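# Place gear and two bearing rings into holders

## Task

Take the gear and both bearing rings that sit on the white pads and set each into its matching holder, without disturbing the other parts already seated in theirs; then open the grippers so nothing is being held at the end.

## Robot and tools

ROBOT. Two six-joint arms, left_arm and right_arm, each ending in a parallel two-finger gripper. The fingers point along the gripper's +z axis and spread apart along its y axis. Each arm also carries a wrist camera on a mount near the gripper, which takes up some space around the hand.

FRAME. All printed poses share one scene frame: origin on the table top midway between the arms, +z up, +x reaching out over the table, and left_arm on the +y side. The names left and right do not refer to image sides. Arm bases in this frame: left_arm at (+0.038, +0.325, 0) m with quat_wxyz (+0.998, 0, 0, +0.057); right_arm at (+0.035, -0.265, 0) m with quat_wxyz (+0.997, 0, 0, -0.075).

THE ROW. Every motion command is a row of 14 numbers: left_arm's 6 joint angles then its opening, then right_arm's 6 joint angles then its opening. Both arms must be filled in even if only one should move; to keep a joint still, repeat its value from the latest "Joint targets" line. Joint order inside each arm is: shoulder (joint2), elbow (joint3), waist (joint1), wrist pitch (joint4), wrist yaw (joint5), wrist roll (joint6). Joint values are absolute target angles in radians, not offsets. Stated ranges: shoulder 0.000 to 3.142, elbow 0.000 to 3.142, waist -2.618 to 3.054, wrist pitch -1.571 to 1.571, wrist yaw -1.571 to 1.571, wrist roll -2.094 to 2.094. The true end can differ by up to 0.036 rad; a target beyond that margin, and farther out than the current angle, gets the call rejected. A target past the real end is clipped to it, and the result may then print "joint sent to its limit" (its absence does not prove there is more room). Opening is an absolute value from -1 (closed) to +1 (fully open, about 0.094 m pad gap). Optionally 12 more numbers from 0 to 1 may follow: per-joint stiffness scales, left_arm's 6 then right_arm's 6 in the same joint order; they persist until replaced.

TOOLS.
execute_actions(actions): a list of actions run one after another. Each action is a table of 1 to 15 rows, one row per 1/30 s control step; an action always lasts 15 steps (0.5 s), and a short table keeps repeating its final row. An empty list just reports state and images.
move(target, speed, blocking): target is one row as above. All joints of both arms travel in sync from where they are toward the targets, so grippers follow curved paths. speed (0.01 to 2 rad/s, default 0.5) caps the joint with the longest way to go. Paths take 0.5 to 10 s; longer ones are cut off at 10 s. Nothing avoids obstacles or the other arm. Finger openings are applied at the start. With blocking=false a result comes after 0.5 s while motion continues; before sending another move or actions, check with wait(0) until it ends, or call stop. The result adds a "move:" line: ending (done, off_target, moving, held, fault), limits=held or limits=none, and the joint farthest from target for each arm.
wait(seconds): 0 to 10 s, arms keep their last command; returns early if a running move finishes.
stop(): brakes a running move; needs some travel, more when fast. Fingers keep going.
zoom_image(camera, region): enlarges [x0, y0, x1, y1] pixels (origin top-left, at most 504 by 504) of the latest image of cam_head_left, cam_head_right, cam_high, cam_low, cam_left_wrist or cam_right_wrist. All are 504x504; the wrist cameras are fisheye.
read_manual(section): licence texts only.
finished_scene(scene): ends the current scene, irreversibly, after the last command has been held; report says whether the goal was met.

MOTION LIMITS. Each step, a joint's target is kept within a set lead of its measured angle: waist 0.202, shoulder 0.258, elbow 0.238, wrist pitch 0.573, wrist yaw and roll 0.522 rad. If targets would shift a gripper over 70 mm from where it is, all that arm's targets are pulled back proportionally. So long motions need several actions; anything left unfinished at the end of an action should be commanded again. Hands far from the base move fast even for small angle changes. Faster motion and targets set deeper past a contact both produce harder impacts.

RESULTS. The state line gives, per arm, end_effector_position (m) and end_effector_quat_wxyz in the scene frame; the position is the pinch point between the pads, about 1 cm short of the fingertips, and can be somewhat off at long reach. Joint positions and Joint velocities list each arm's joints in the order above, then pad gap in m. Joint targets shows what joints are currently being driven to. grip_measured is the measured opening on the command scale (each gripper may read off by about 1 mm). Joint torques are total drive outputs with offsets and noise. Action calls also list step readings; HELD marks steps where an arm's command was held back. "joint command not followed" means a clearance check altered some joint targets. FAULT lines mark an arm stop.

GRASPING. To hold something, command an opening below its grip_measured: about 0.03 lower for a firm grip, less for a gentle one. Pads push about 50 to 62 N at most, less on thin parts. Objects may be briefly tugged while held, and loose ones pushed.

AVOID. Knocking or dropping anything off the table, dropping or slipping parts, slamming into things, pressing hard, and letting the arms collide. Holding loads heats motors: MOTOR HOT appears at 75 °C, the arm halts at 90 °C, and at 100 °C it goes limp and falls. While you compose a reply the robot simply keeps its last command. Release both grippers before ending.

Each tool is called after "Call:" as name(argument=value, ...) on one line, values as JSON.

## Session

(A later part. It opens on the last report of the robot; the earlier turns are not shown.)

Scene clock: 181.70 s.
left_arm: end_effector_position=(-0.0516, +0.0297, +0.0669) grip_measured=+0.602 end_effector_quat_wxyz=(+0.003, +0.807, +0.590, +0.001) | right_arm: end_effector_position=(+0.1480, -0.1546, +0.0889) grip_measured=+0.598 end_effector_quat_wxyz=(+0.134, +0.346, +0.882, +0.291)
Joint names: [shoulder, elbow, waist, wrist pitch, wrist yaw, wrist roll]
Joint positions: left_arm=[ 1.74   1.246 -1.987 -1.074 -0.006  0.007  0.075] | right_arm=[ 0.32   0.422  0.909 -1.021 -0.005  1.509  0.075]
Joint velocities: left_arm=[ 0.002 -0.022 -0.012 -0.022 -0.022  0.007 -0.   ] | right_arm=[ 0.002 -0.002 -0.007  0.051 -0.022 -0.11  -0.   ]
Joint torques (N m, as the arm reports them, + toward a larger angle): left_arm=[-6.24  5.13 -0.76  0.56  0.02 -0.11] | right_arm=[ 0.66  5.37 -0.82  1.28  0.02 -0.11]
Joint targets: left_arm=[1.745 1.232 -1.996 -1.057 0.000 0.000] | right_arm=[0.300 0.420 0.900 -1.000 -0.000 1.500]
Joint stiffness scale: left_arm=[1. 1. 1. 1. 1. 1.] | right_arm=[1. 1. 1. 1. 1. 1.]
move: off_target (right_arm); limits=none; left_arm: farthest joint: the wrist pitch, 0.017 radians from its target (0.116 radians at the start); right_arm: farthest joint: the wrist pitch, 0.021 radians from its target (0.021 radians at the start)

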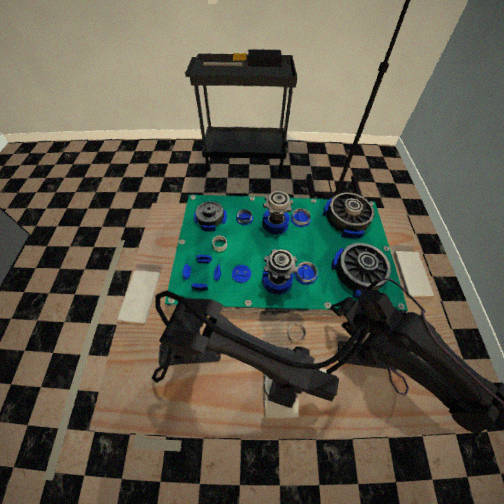

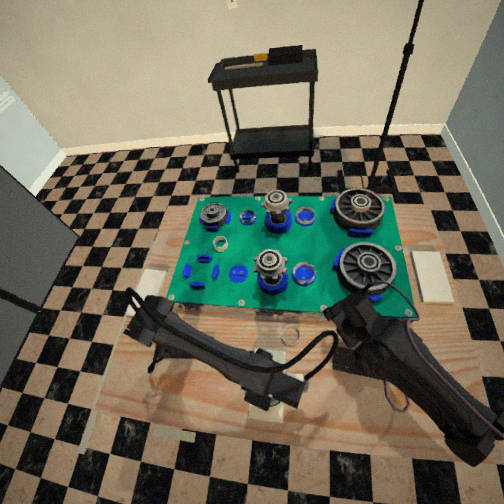

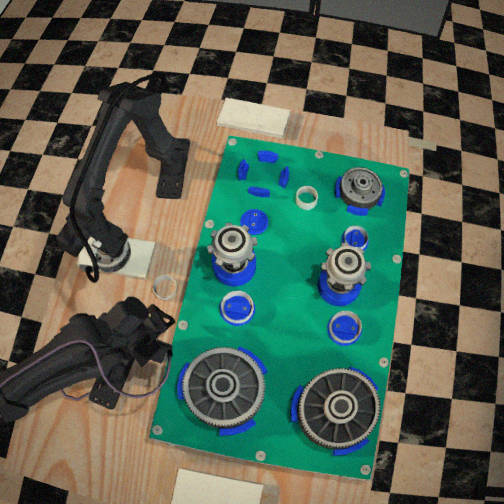

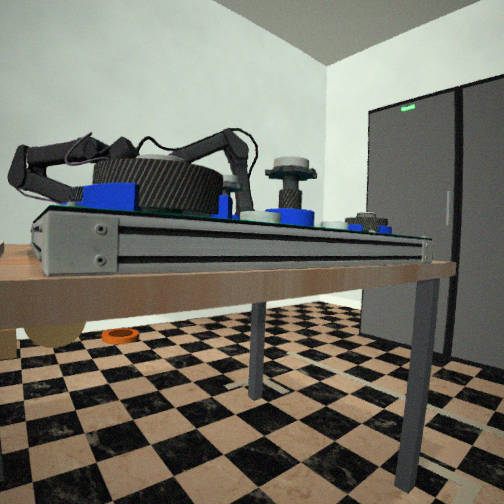

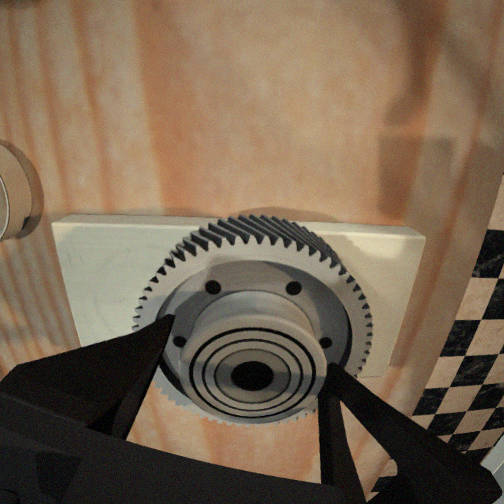

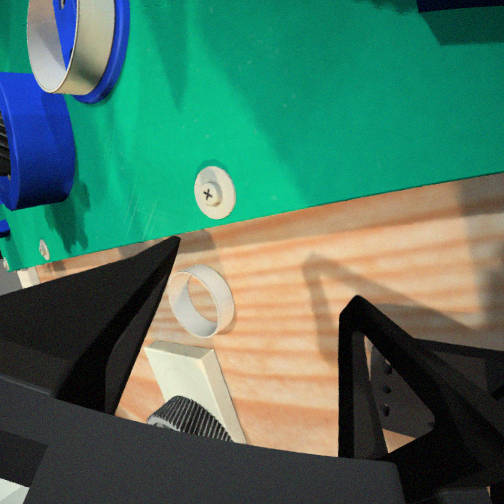

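Call:
move(target=[1.745,1.232,-2.004,-1.057,0,0,0.38,0.3,0.42,0.9,-1.0,0,1.5,0.6], speed=0.1)

Scene clock: 182.67 s.
left_arm: end_effector_position=(-0.0540, +0.0303, +0.0669) grip_measured=+0.382 end_effector_quat_wxyz=(+0.003, +0.810, +0.587, +0.001) | right_arm: end_effector_position=(+0.1480, -0.1546, +0.0889) grip_measured=+0.598 end_effector_quat_wxyz=(+0.134, +0.346, +0.882, +0.291)
Joint names: [shoulder, elbow, waist, wrist pitch, wrist yaw, wrist roll]
Joint positions: left_arm=[ 1.74   1.246 -1.995 -1.073 -0.006  0.007  0.065] | right_arm=[ 0.32   0.422  0.909 -1.021 -0.005  1.509  0.075]
Joint velocities: left_arm=[-0.017 -0.017 -0.012 -0.081 -0.022  0.007  0.   ] | right_arm=[-0.007 -0.002  0.002  0.095 -0.022 -0.007 -0.001]
Joint torques (N m, as the arm reports them, + toward a larger angle): left_arm=[-6.17  5.14 -0.62  0.56  0.01 -0.1 ] | right_arm=[ 0.6   5.39 -0.81  1.29  0.   -0.12]
Joint targets: left_arm=[1.745 1.232 -2.004 -1.057 -0.000 0.000] | right_arm=[0.300 0.420 0.900 -1.000 -0.000 1.500]
Joint stiffness scale: left_arm=[1. 1. 1. 1. 1. 1.] | right_arm=[1. 1. 1. 1. 1. 1.]
move: off_target (right_arm); limits=none; left_arm: farthest joint: the wrist pitch, 0.016 radians from its target (0.016 radians at the start); right_arm: farthest joint: the wrist pitch, 0.021 radians from its target (0.021 radians at the start)

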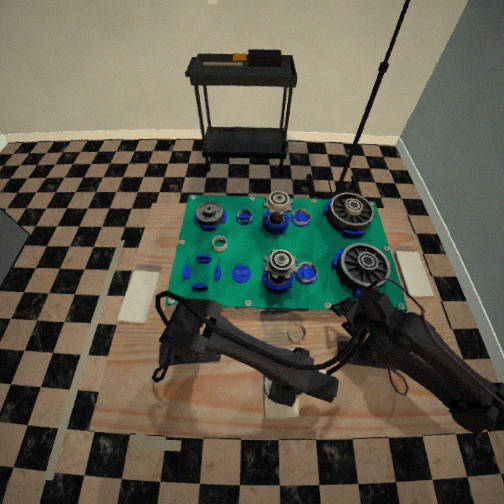

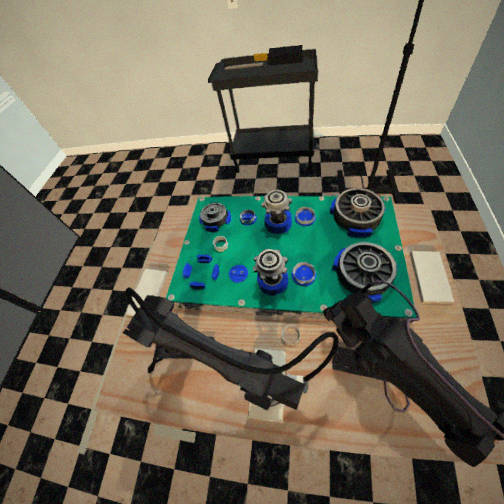

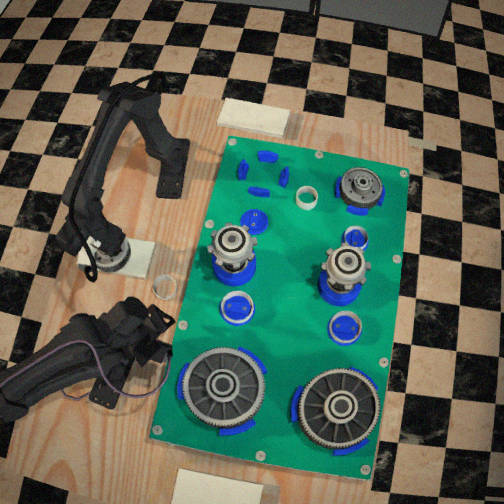

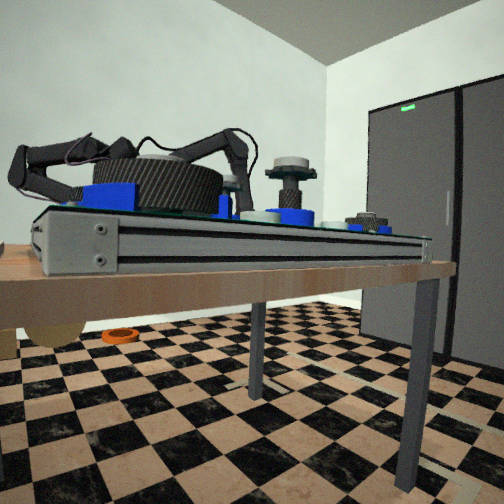

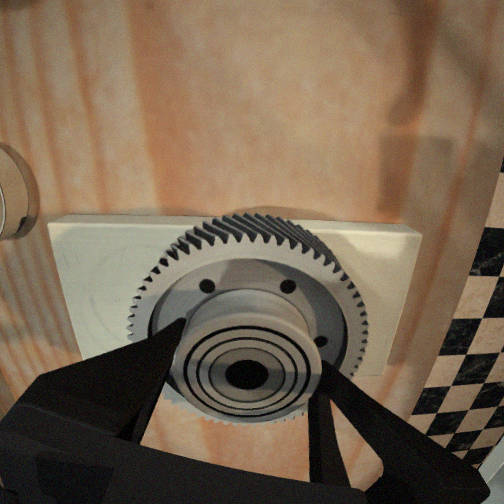

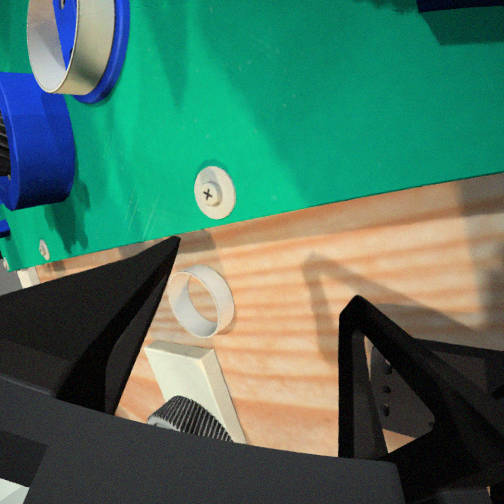

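Try lowering ~8 mm more.

Call:
move(target=[1.753,1.205,-2.004,-1.025,0,0,0.38,0.3,0.42,0.9,-1.0,0,1.5,0.6], speed=0.05)

Scene clock: 184.17 s.
left_arm: end_effector_position=(-0.0540, +0.0306, +0.0626) grip_measured=+0.382 end_effector_quat_wxyz=(+0.004, +0.809, +0.587, -0.001) | right_arm: end_effector_position=(+0.1480, -0.1546, +0.0889) grip_measured=+0.598 end_effector_quat_wxyz=(+0.134, +0.346, +0.882, +0.291)
Joint names: [shoulder, elbow, waist, wrist pitch, wrist yaw, wrist roll]
Joint positions: left_arm=[ 1.74   1.228 -1.995 -1.052 -0.006  0.006  0.065] | right_arm=[ 0.32   0.422  0.909 -1.021 -0.005  1.509  0.075]
Joint velocities: left_arm=[ 0.007  0.002 -0.017 -0.007 -0.037 -0.022  0.   ] | right_arm=[-0.012 -0.002  0.027 -0.066  0.051  0.022  0.001]
Joint torques (N m, as the arm reports them, + toward a larger angle): left_arm=[-5.71  4.38 -0.68  0.68  0.02 -0.1 ] | right_arm=[ 0.61  5.43 -0.81  1.28  0.   -0.12]
Joint targets: left_arm=[1.753 1.205 -2.004 -1.025 0.000 0.000] | right_arm=[0.300 0.420 0.900 -1.000 0.000 1.500]
Joint stiffness scale: left_arm=[1. 1. 1. 1. 1. 1.] | right_arm=[1. 1. 1. 1. 1. 1.]
move: off_target (left_arm, right_arm); limits=none; left_arm: farthest joint: the wrist pitch, 0.027 radians from its target (0.048 radians at the start); right_arm: farthest joint: the wrist pitch, 0.021 radians from its target (0.021 radians at the start)

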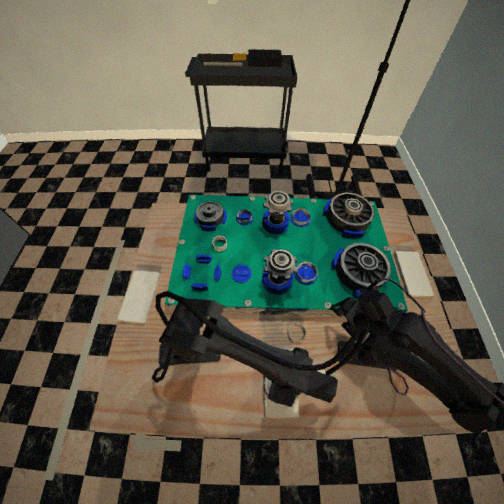

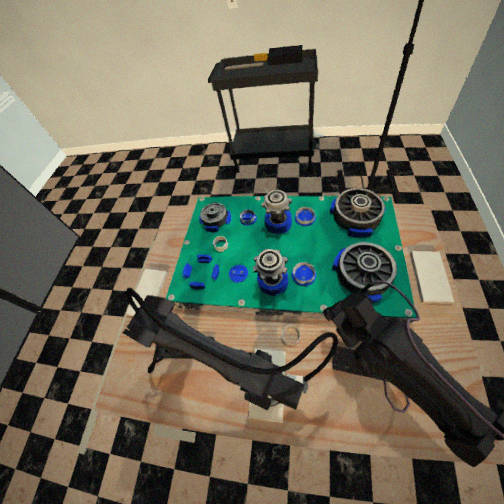

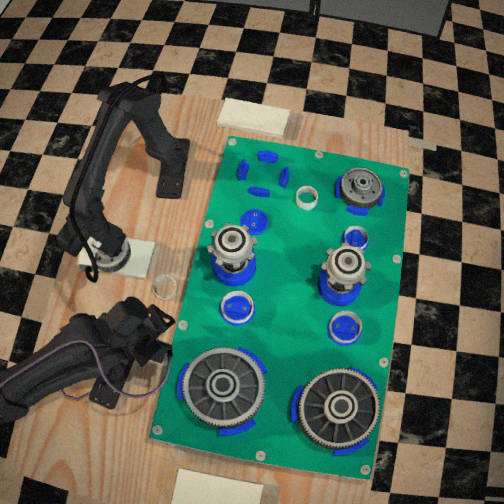

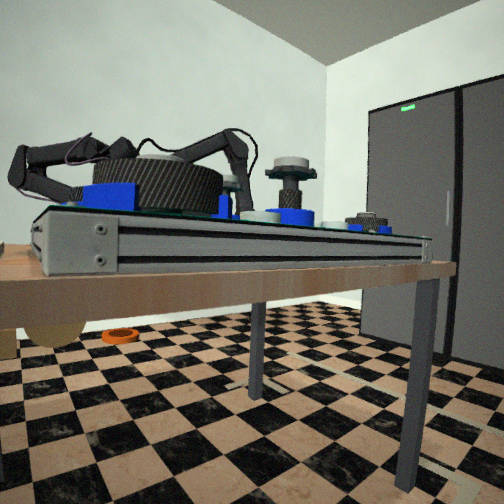

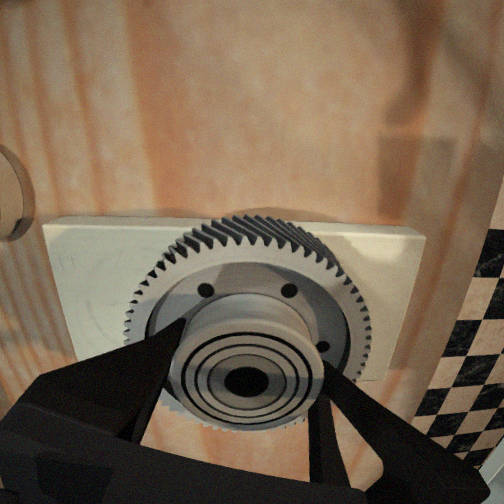

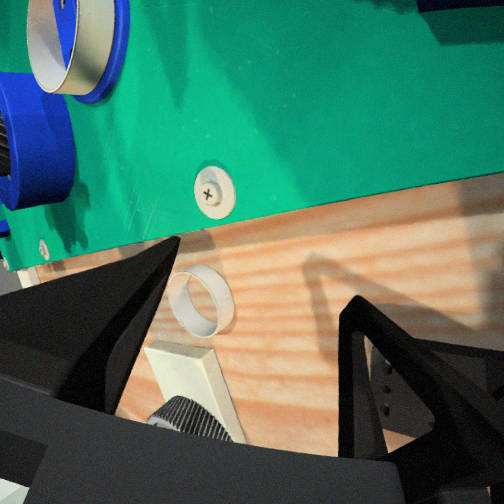

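Call:
execute_actions(actions=[[[1.742,1.225,-2.0,-1.045,0,0,0.32,0.3,0.42,0.9,-1.0,0,1.5,0.6],[1.742,1.225,-2.0,-1.045,0,0,0.30,0.3,0.42,0.9,-1.0,0,1.5,0.6],[1.742,1.225,-2.0,-1.045,0,0,0.28,0.3,0.42,0.9,-1.0,0,1.5,0.6],[1.742,1.225,-2.0,-1.045,0,0,0.26,0.3,0.42,0.9,-1.0,0,1.5,0.6],[1.742,1.225,-2.0,-1.045,0,0,0.24,0.3,0.42,0.9,-1.0,0,1.5,0.6],[1.742,1.225,-2.0,-1.045,0,0,0.22,0.3,0.42,0.9,-1.0,0,1.5,0.6],[1.742,1.225,-2.0,-1.045,0,0,0.20,0.3,0.42,0.9,-1.0,0,1.5,0.6],[1.742,1.225,-2.0,-1.045,0,0,0.17,0.3,0.42,0.9,-1.0,0,1.5,0.6],[1.742,1.225,-2.0,-1.045,0,0,0.13,0.3,0.42,0.9,-1.0,0,1.5,0.6],[1.742,1.225,-2.0,-1.045,0,0,0.08,0.3,0.42,0.9,-1.0,0,1.5,0.6]],[[1.742,1.225,-2.0,-1.045,0,0,0.08,0.3,0.42,0.9,-1.0,0,1.5,0.6]]])

Scene clock: 185.77 s.
left_arm: end_effector_position=(-0.0525, +0.0301, +0.0626) grip_measured=+0.220 end_effector_quat_wxyz=(+0.008, +0.809, +0.587, +0.002) | right_arm: end_effector_position=(+0.1480, -0.1546, +0.0889) grip_measured=+0.598 end_effector_quat_wxyz=(+0.134, +0.346, +0.882, +0.291)
Joint names: [shoulder, elbow, waist, wrist pitch, wrist yaw, wrist roll]
Joint positions: left_arm=[ 1.74   1.228 -1.995 -1.052 -0.015  0.006  0.057] | right_arm=[ 0.32   0.422  0.909 -1.021 -0.005  1.509  0.075]
Joint velocities: left_arm=[-0.022 -0.012 -0.027  0.037  0.066  0.037 -0.001] | right_arm=[ 0.002  0.007 -0.002 -0.007  0.007 -0.022  0.   ]
Joint torques (N m, as the arm reports them, + toward a larger angle): left_arm=[-6.51  6.08 -0.34  0.44  0.1  -0.09] | right_arm=[ 0.63  5.4  -0.79  1.29  0.01 -0.12]
Joint targets: left_arm=[1.742 1.225 -2.000 -1.045 -0.000 0.000] | right_arm=[0.300 0.420 0.900 -1.000 -0.000 1.500]
Joint stiffness scale: left_arm=[1. 1. 1. 1. 1. 1.] | right_arm=[1. 1. 1. 1. 1. 1.]
Step readings (joint positions; steps 1 to 15: 1st action; 16 to 30: 2nd action):
0: left_arm=[1.740 1.228 -1.995 -1.052 -0.006 0.006] | right_arm=[0.320 0.422 0.909 -1.021 -0.005 1.509]
1: left_arm=[1.740 1.228 -1.995 -1.052 -0.006 0.006] | right_arm=[0.320 0.422 0.909 -1.021 -0.005 1.509]
2: left_arm=[1.740 1.228 -1.995 -1.052 -0.010 0.006] | right_arm=[0.320 0.422 0.909 -1.021 -0.005 1.509]
4: left_arm=[1.740 1.228 -1.995 -1.052 -0.014 0.006] | right_arm=[0.320 0.422 0.909 -1.021 -0.005 1.509]
8: left_arm=[1.740 1.228 -1.995 -1.052 -0.015 0.006] | right_arm=[0.320 0.422 0.909 -1.021 -0.005 1.509]
15: left_arm=[1.740 1.228 -1.995 -1.052 -0.015 0.006] | right_arm=[0.320 0.422 0.909 -1.021 -0.005 1.509]
16: left_arm=[1.740 1.228 -1.995 -1.052 -0.015 0.006] | right_arm=[0.320 0.422 0.909 -1.021 -0.005 1.509]
17: left_arm=[1.740 1.228 -1.995 -1.052 -0.015 0.006] | right_arm=[0.320 0.422 0.909 -1.021 -0.005 1.509]
19: left_arm=[1.740 1.228 -1.995 -1.052 -0.015 0.006] | right_arm=[0.320 0.422 0.909 -1.021 -0.005 1.509]
23: left_arm=[1.740 1.228 -1.995 -1.052 -0.015 0.006] | right_arm=[0.320 0.422 0.909 -1.021 -0.005 1.509]
30: Joint positions above

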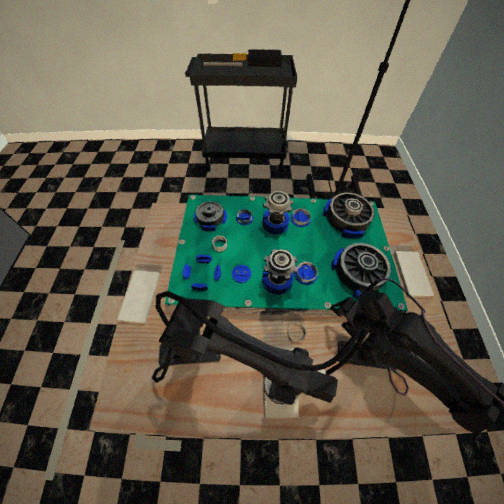

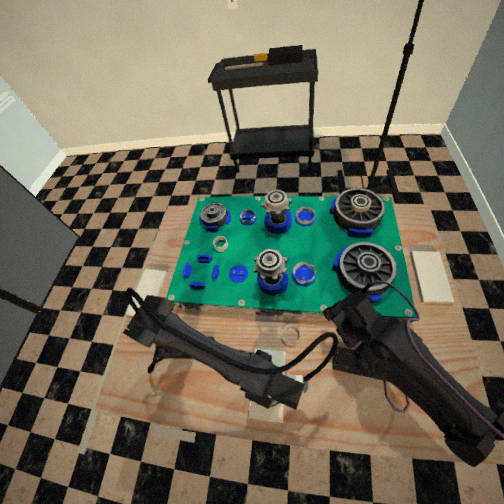

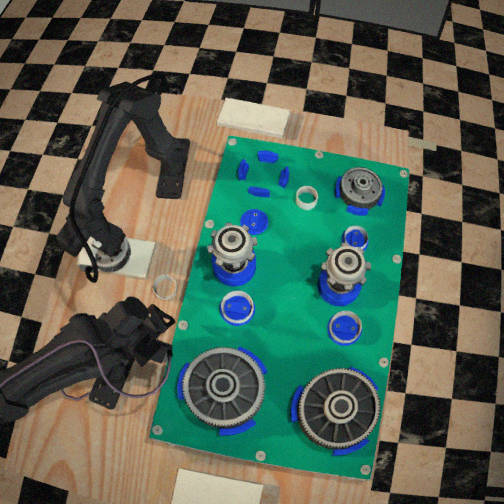

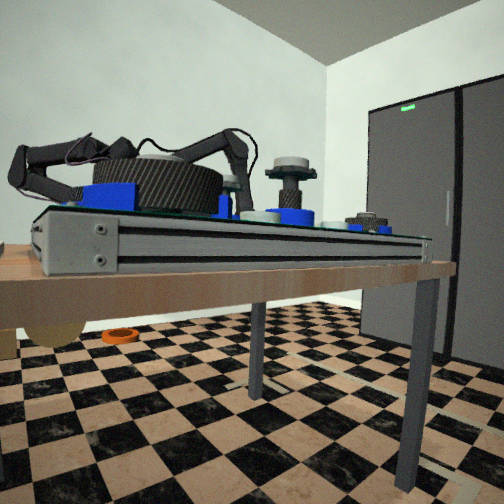

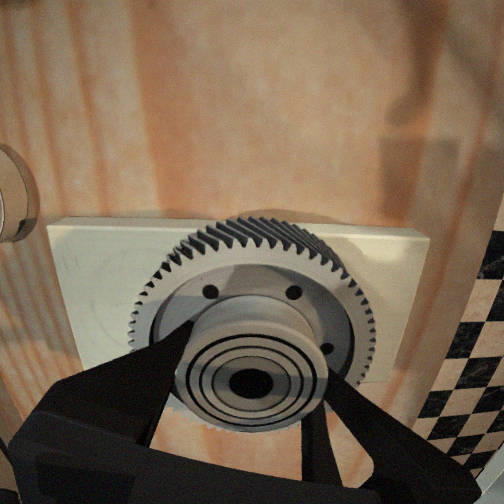

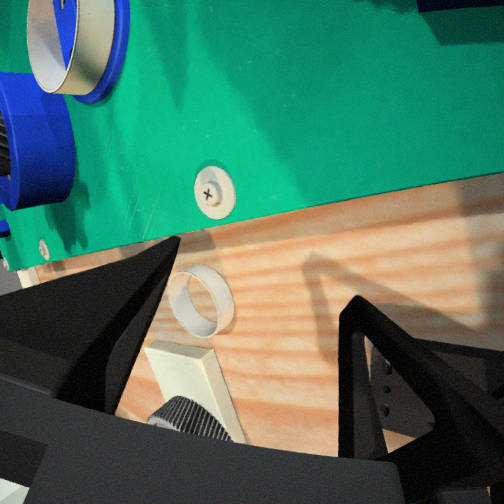

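Call:
execute_actions(actions=[[[1.742,1.225,-2.0,-1.045,0,0,0.205,0.3,0.42,0.9,-1.0,0,1.5,0.6]]])

Scene clock: 188.43 s.
left_arm: end_effector_position=(-0.0525, +0.0301, +0.0626) grip_measured=+0.220 end_effector_quat_wxyz=(+0.008, +0.809, +0.587, +0.002) | right_arm: end_effector_position=(+0.1480, -0.1546, +0.0889) grip_measured=+0.598 end_effector_quat_wxyz=(+0.134, +0.346, +0.882, +0.291)
Joint names: [shoulder, elbow, waist, wrist pitch, wrist yaw, wrist roll]
Joint positions: left_arm=[ 1.74   1.228 -1.995 -1.052 -0.015  0.006  0.057] | right_arm=[ 0.32   0.422  0.909 -1.021 -0.005  1.509  0.075]
Joint velocities: left_arm=[-0.007  0.007 -0.007 -0.051  0.022 -0.037 -0.001] | right_arm=[-0.002 -0.002  0.007 -0.095  0.022 -0.022 -0.002]
Joint torques (N m, as the arm reports them, + toward a larger angle): left_arm=[-6.48  6.05 -0.35  0.45  0.09 -0.08] | right_arm=[ 0.61  5.45 -0.85  1.29  0.01 -0.11]
Joint targets: left_arm=[1.742 1.225 -2.000 -1.045 -0.000 0.000] | right_arm=[0.300 0.420 0.900 -1.000 -0.000 1.500]
Joint stiffness scale: left_arm=[1. 1. 1. 1. 1. 1.] | right_arm=[1. 1. 1. 1. 1. 1.]
Step readings (joint positions):
0: left_arm=[1.740 1.228 -1.995 -1.052 -0.015 0.006] | right_arm=[0.320 0.422 0.909 -1.021 -0.005 1.509]
1: left_arm=[1.740 1.228 -1.995 -1.052 -0.015 0.006] | right_arm=[0.320 0.422 0.909 -1.021 -0.005 1.509]
2: left_arm=[1.740 1.228 -1.995 -1.052 -0.015 0.006] | right_arm=[0.320 0.422 0.909 -1.021 -0.005 1.509]
4: left_arm=[1.740 1.228 -1.995 -1.052 -0.015 0.006] | right_arm=[0.320 0.422 0.909 -1.021 -0.005 1.509]
8: left_arm=[1.740 1.228 -1.995 -1.052 -0.015 0.006] | right_arm=[0.320 0.422 0.909 -1.021 -0.005 1.509]
15: Joint positions above

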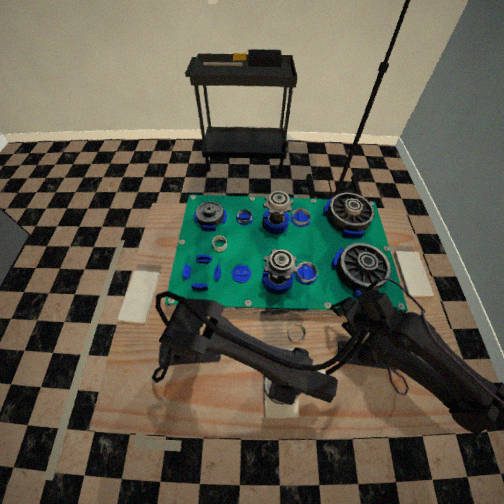

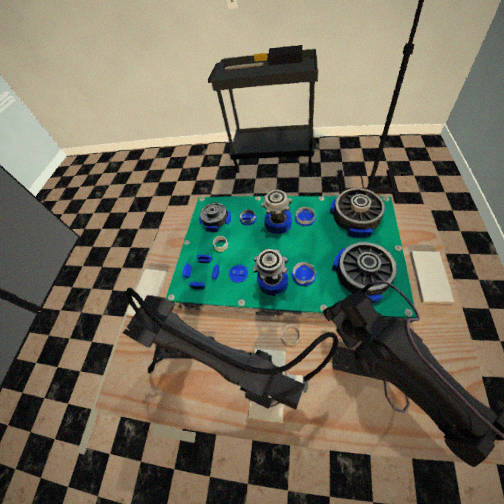

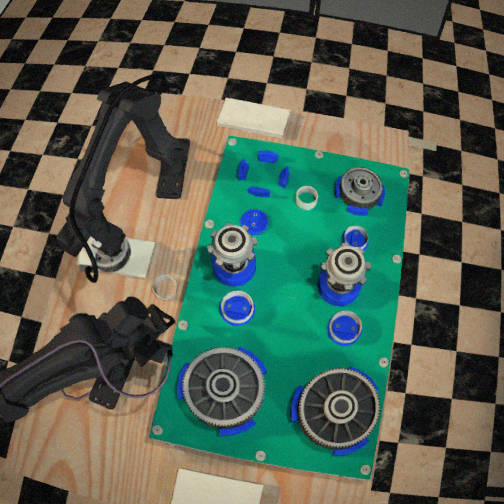

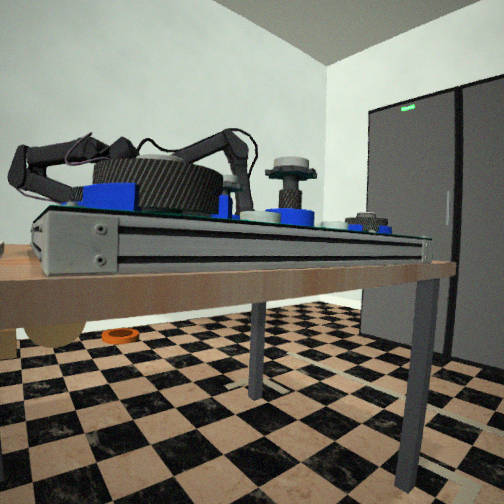

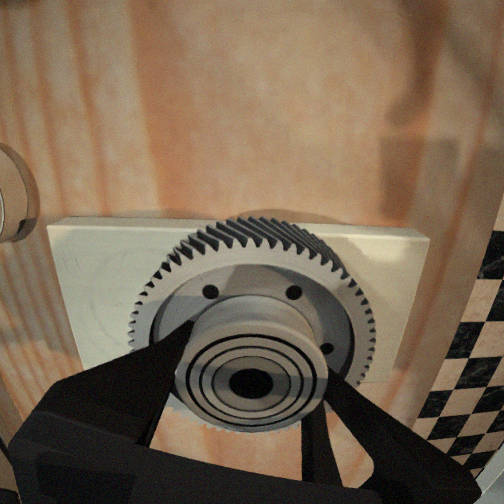

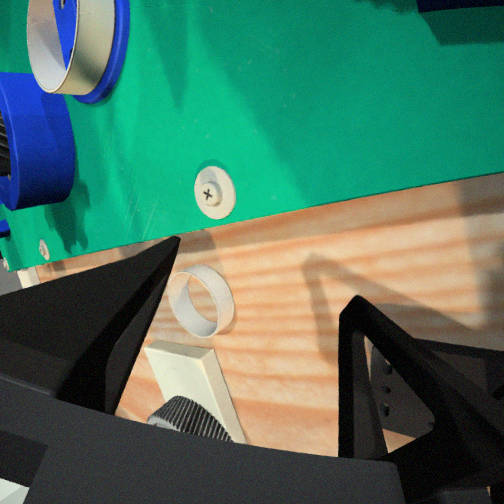

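Call:
execute_actions(actions=[[[1.742,1.265,-1.99,-1.045,0,0,0.4,0.3,0.42,0.9,-1.0,0,1.5,0.6]],[[1.742,1.25,-1.99,-1.01,0,0,0.4,0.3,0.42,0.9,-1.0,0,1.5,0.6]],[[1.742,1.22,-1.99,-1.01,0,0,0.3,0.3,0.42,0.9,-1.0,0,1.5,0.6],[1.742,1.22,-1.99,-1.01,0,0,0.3,0.3,0.42,0.9,-1.0,0,1.5,0.6],[1.742,1.22,-1.99,-1.01,0,0,0.28,0.3,0.42,0.9,-1.0,0,1.5,0.6],[1.742,1.22,-1.99,-1.01,0,0,0.26,0.3,0.42,0.9,-1.0,0,1.5,0.6],[1.742,1.22,-1.99,-1.01,0,0,0.24,0.3,0.42,0.9,-1.0,0,1.5,0.6],[1.742,1.22,-1.99,-1.01,0,0,0.22,0.3,0.42,0.9,-1.0,0,1.5,0.6],[1.742,1.22,-1.99,-1.01,0,0,0.20,0.3,0.42,0.9,-1.0,0,1.5,0.6],[1.742,1.22,-1.99,-1.01,0,0,0.18,0.3,0.42,0.9,-1.0,0,1.5,0.6]]])

Scene clock: 190.47 s.
left_arm: end_effector_position=(-0.0538, +0.0259, +0.0626) grip_measured=+0.226 end_effector_quat_wxyz=(+0.012, +0.809, +0.588, -0.006) | right_arm: end_effector_position=(+0.1480, -0.1546, +0.0889) grip_measured=+0.598 end_effector_quat_wxyz=(+0.134, +0.346, +0.882, +0.291)
Joint names: [shoulder, elbow, waist, wrist pitch, wrist yaw, wrist roll]
Joint positions: left_arm=[ 1.74   1.228 -1.994 -1.034 -0.013  0.005  0.058] | right_arm=[ 0.32   0.422  0.909 -1.021 -0.005  1.509  0.075]
Joint velocities: left_arm=[-0.007  0.002 -0.002 -0.007 -0.022 -0.037  0.   ] | right_arm=[-0.002 -0.017 -0.017 -0.007  0.051  0.007 -0.001]
Joint torques (N m, as the arm reports them, + toward a larger angle): left_arm=[-6.51  5.61  0.33  0.69  0.09 -0.09] | right_arm=[ 0.7   5.35 -0.8   1.29  0.   -0.13]
Joint targets: left_arm=[1.742 1.220 -1.990 -1.010 -0.000 -0.000] | right_arm=[0.300 0.420 0.900 -1.000 -0.000 1.500]
Joint stiffness scale: left_arm=[1. 1. 1. 1. 1. 1.] | right_arm=[1. 1. 1. 1. 1. 1.]
Step readings (joint positions; steps 1 to 15: 1st action; 16 to 30: 2nd action; 31 to 45: 3rd action):
0: left_arm=[1.740 1.228 -1.995 -1.052 -0.015 0.006] | right_arm=[0.320 0.422 0.909 -1.021 -0.005 1.509]
1: left_arm=[1.740 1.228 -1.995 -1.052 -0.015 0.006] | right_arm=[0.320 0.422 0.909 -1.021 -0.005 1.509]
2: left_arm=[1.740 1.228 -1.995 -1.052 -0.013 0.006] | right_arm=[0.320 0.422 0.909 -1.021 -0.005 1.509]
4: left_arm=[1.740 1.228 -1.995 -1.052 -0.011 0.006] | right_arm=[0.320 0.422 0.909 -1.021 -0.005 1.509]
8: left_arm=[1.740 1.228 -1.995 -1.052 -0.009 0.006] | right_arm=[0.320 0.422 0.909 -1.021 -0.005 1.509]
15: left_arm=[1.740 1.228 -1.995 -1.052 -0.009 0.006] | right_arm=[0.320 0.422 0.909 -1.021 -0.005 1.509]
16: left_arm=[1.740 1.228 -1.995 -1.050 -0.009 0.006] | right_arm=[0.320 0.422 0.909 -1.021 -0.005 1.509]
17: left_arm=[1.740 1.228 -1.995 -1.047 -0.009 0.006] | right_arm=[0.320 0.422 0.909 -1.021 -0.005 1.509]
19: left_arm=[1.740 1.228 -1.995 -1.041 -0.009 0.006] | right_arm=[0.320 0.422 0.909 -1.021 -0.005 1.509]
23: left_arm=[1.740 1.228 -1.995 -1.036 -0.009 0.006] | right_arm=[0.320 0.422 0.909 -1.021 -0.005 1.509]
30: left_arm=[1.740 1.228 -1.995 -1.035 -0.009 0.006] | right_arm=[0.320 0.422 0.909 -1.021 -0.005 1.509]
31: left_arm=[1.740 1.228 -1.995 -1.034 -0.009 0.006] | right_arm=[0.320 0.422 0.909 -1.021 -0.005 1.509]
32: left_arm=[1.740 1.228 -1.995 -1.034 -0.011 0.006] | right_arm=[0.320 0.422 0.909 -1.021 -0.005 1.509]
34: left_arm=[1.740 1.228 -1.994 -1.034 -0.013 0.006] | right_arm=[0.320 0.422 0.909 -1.021 -0.005 1.509]
38: left_arm=[1.740 1.228 -1.994 -1.034 -0.013 0.005] | right_arm=[0.320 0.422 0.909 -1.021 -0.005 1.509]
45: Joint positions above

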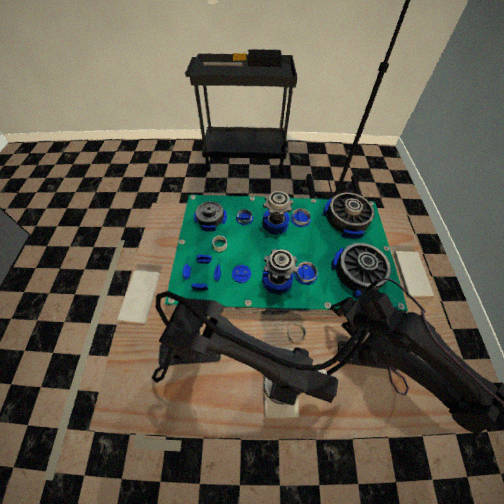

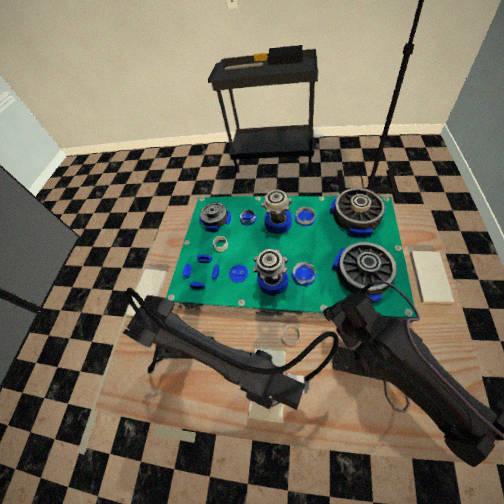

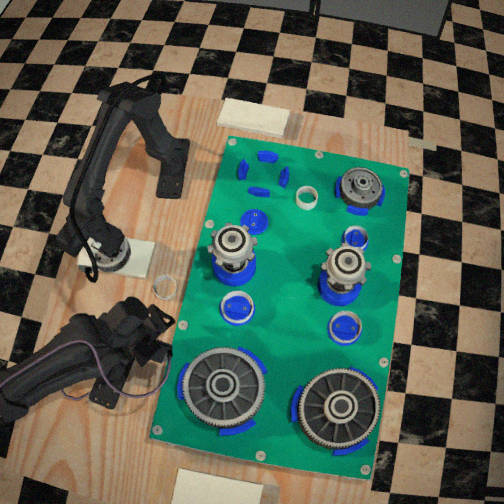

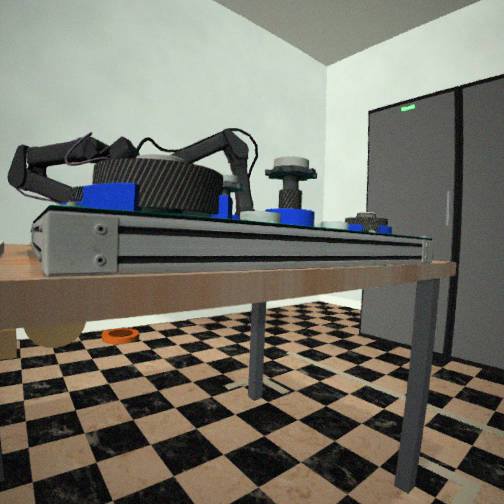

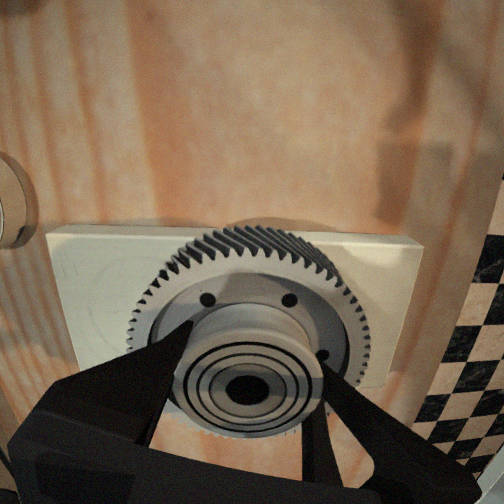

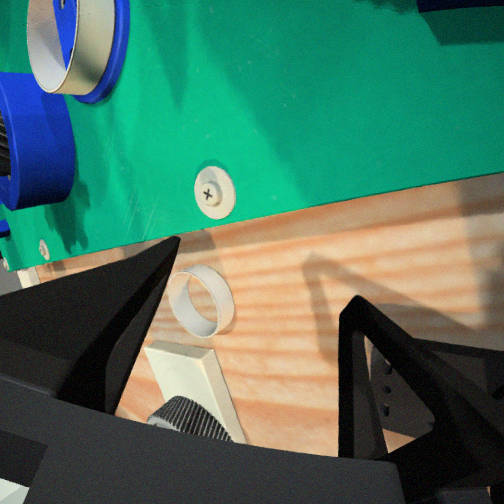

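Call:
execute_actions(actions=[[[1.742,1.23,-1.99,-1.02,0,0,0.06,0.3,0.42,0.9,-1.0,0,1.5,0.6]]])

Call:
move(target=[1.60,1.64,-1.99,-1.43,0,0,0.06,0.3,0.42,0.9,-1.0,0,1.5,0.6], speed=0.15)

Scene clock: 191.37 s.
left_arm: end_effector_position=(-0.0538, +0.0259, +0.0626) grip_measured=+0.226 end_effector_quat_wxyz=(+0.012, +0.809, +0.588, -0.006) | right_arm: end_effector_position=(+0.1480, -0.1546, +0.0889) grip_measured=+0.598 end_effector_quat_wxyz=(+0.134, +0.346, +0.882, +0.291)
Joint names: [shoulder, elbow, waist, wrist pitch, wrist yaw, wrist roll]
Joint positions: left_arm=[ 1.74   1.228 -1.994 -1.034 -0.013  0.005  0.058] | right_arm=[ 0.32   0.422  0.909 -1.021 -0.005  1.509  0.075]
Joint velocities: left_arm=[-0.002 -0.012 -0.017 -0.081 -0.007  0.022 -0.002] | right_arm=[-0.002 -0.022 -0.002 -0.051 -0.037 -0.007  0.001]
Joint torques (N m, as the arm reports them, + toward a larger angle): left_arm=[-6.52  6.56  0.33  0.56  0.08 -0.07] | right_arm=[ 0.65  5.37 -0.79  1.29  0.01 -0.11]
Joint targets: left_arm=[1.742 1.230 -1.990 -1.020 0.000 0.000] | right_arm=[0.300 0.420 0.900 -1.000 0.000 1.500]
Joint stiffness scale: left_arm=[1. 1. 1. 1. 1. 1.] | right_arm=[1. 1. 1. 1. 1. 1.]
Step readings (joint positions):
0: left_arm=[1.740 1.228 -1.994 -1.034 -0.013 0.005] | right_arm=[0.320 0.422 0.909 -1.021 -0.005 1.509]
1: left_arm=[1.740 1.228 -1.994 -1.034 -0.013 0.005] | right_arm=[0.320 0.422 0.909 -1.021 -0.005 1.509]
2: left_arm=[1.740 1.228 -1.994 -1.034 -0.013 0.005] | right_arm=[0.320 0.422 0.909 -1.021 -0.005 1.509]
4: left_arm=[1.740 1.228 -1.994 -1.034 -0.013 0.005] | right_arm=[0.320 0.422 0.909 -1.021 -0.005 1.509]
8: left_arm=[1.740 1.228 -1.994 -1.034 -0.013 0.005] | right_arm=[0.320 0.422 0.909 -1.021 -0.005 1.509]
15: Joint positions above

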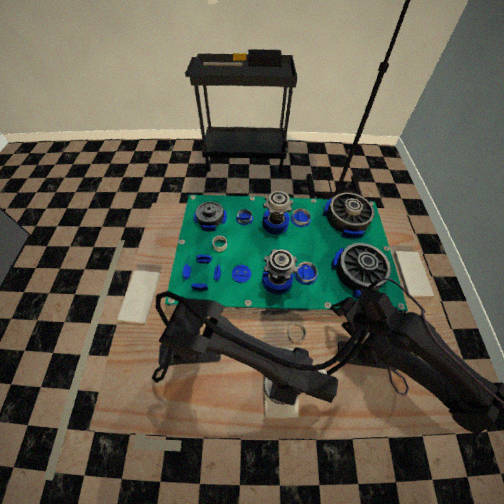

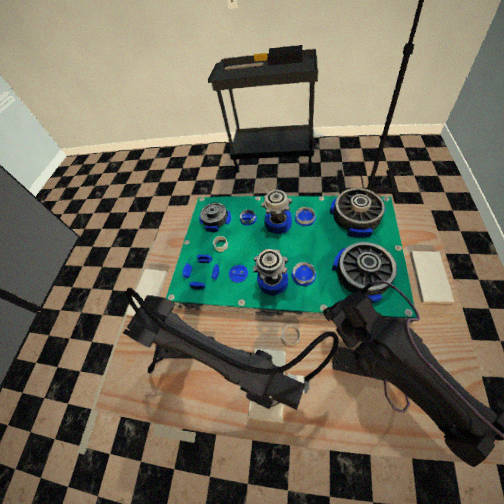

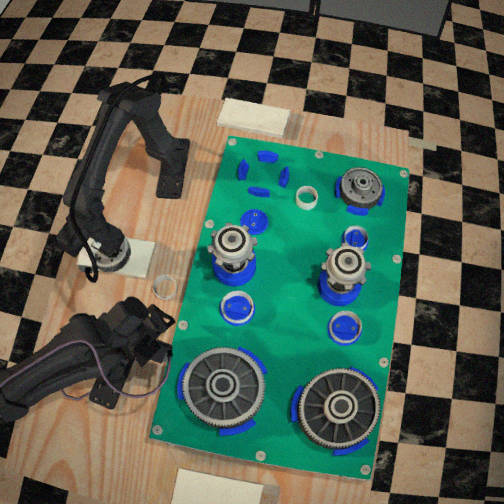

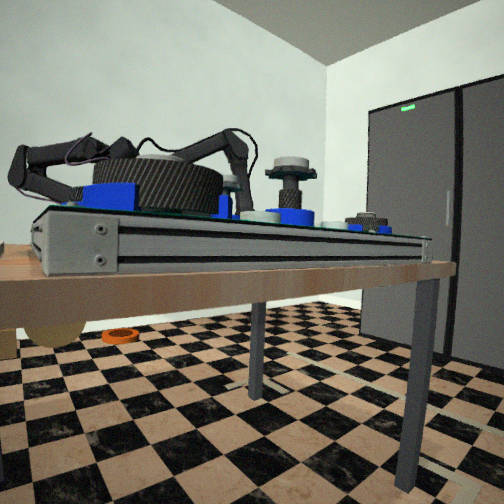

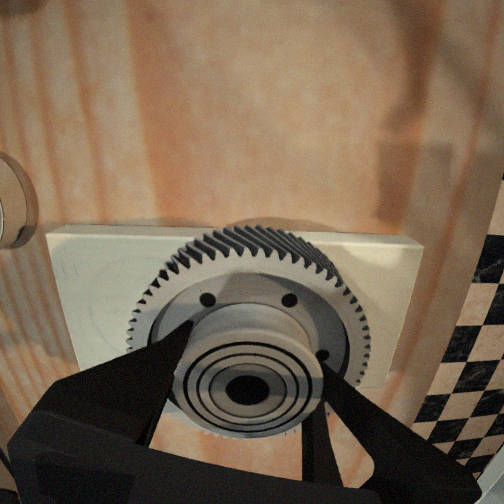

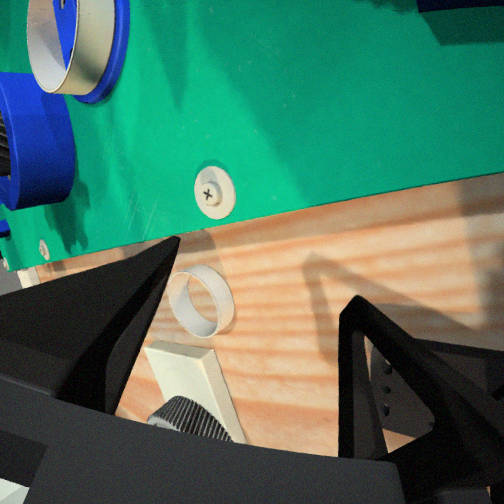

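Scene clock: 194.70 s.
left_arm: end_effector_position=(-0.0522, +0.0333, +0.1597) grip_measured=+0.226 end_effector_quat_wxyz=(+0.010, +0.809, +0.588, -0.006) | right_arm: end_effector_position=(+0.1480, -0.1546, +0.0889) grip_measured=+0.598 end_effector_quat_wxyz=(+0.134, +0.346, +0.882, +0.291)
Joint names: [shoulder, elbow, waist, wrist pitch, wrist yaw, wrist roll]
Joint positions: left_arm=[ 1.685  1.553 -1.994 -1.417 -0.009  0.005  0.058] | right_arm=[ 0.32   0.422  0.909 -1.021 -0.005  1.509  0.075]
Joint velocities: left_arm=[-0.002  0.002 -0.007 -0.007  0.037 -0.037 -0.   ] | right_arm=[-0.002 -0.012  0.007 -0.007  0.037  0.037  0.   ]
Joint torques (N m, as the arm reports them, + toward a larger angle): left_arm=[-12.51  14.34   0.28   0.23   0.06  -0.08] | right_arm=[ 0.6   5.4  -0.81  1.3   0.02 -0.12]
Joint targets: left_arm=[1.600 1.640 -1.990 -1.430 0.000 -0.000] | right_arm=[0.300 0.420 0.900 -1.000 -0.000 1.500]
Joint stiffness scale: left_arm=[1. 1. 1. 1. 1. 1.] | right_arm=[1. 1. 1. 1. 1. 1.]
move: off_target (left_arm, right_arm); limits=none; left_arm: farthest joint: the elbow, 0.087 radians from its target (0.412 radians at the start); right_arm: farthest joint: the wrist pitch, 0.021 radians from its target (0.021 radians at the start)

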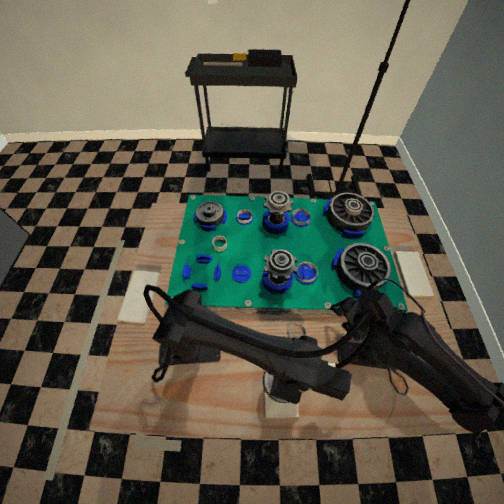

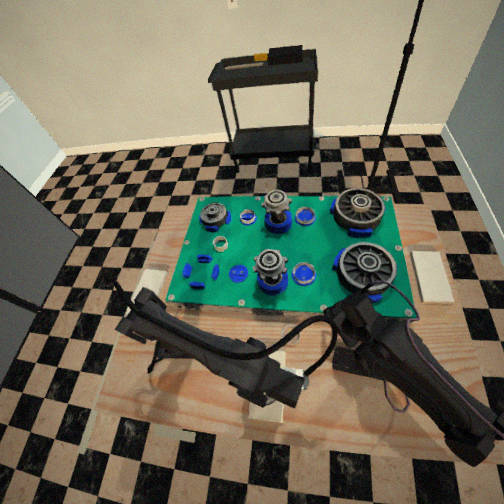

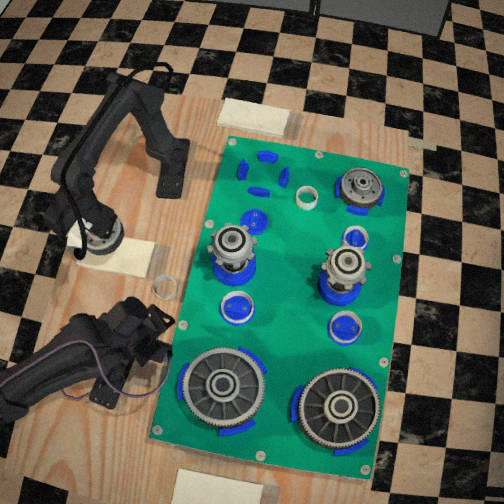

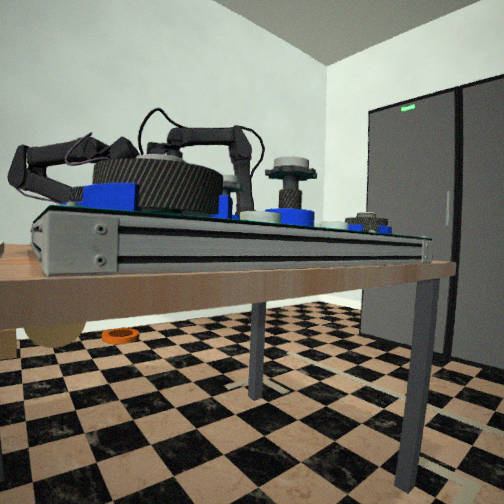

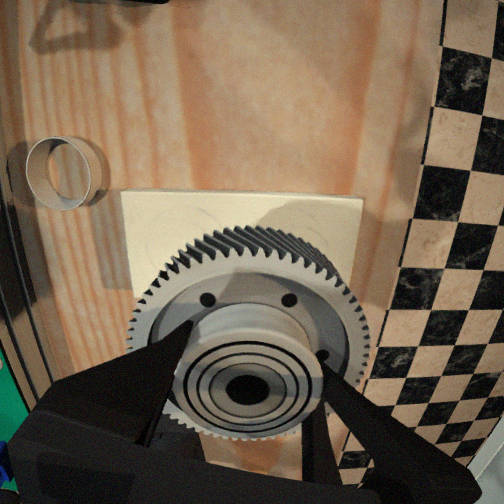

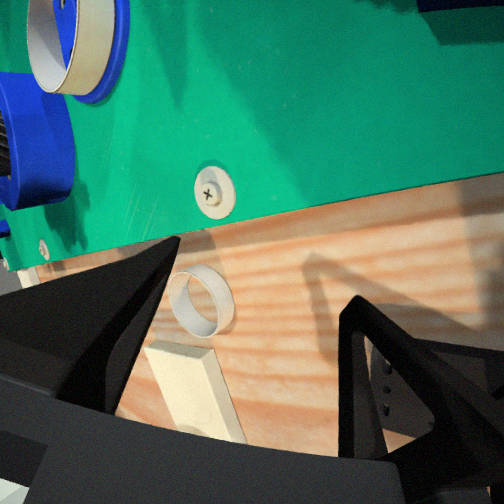

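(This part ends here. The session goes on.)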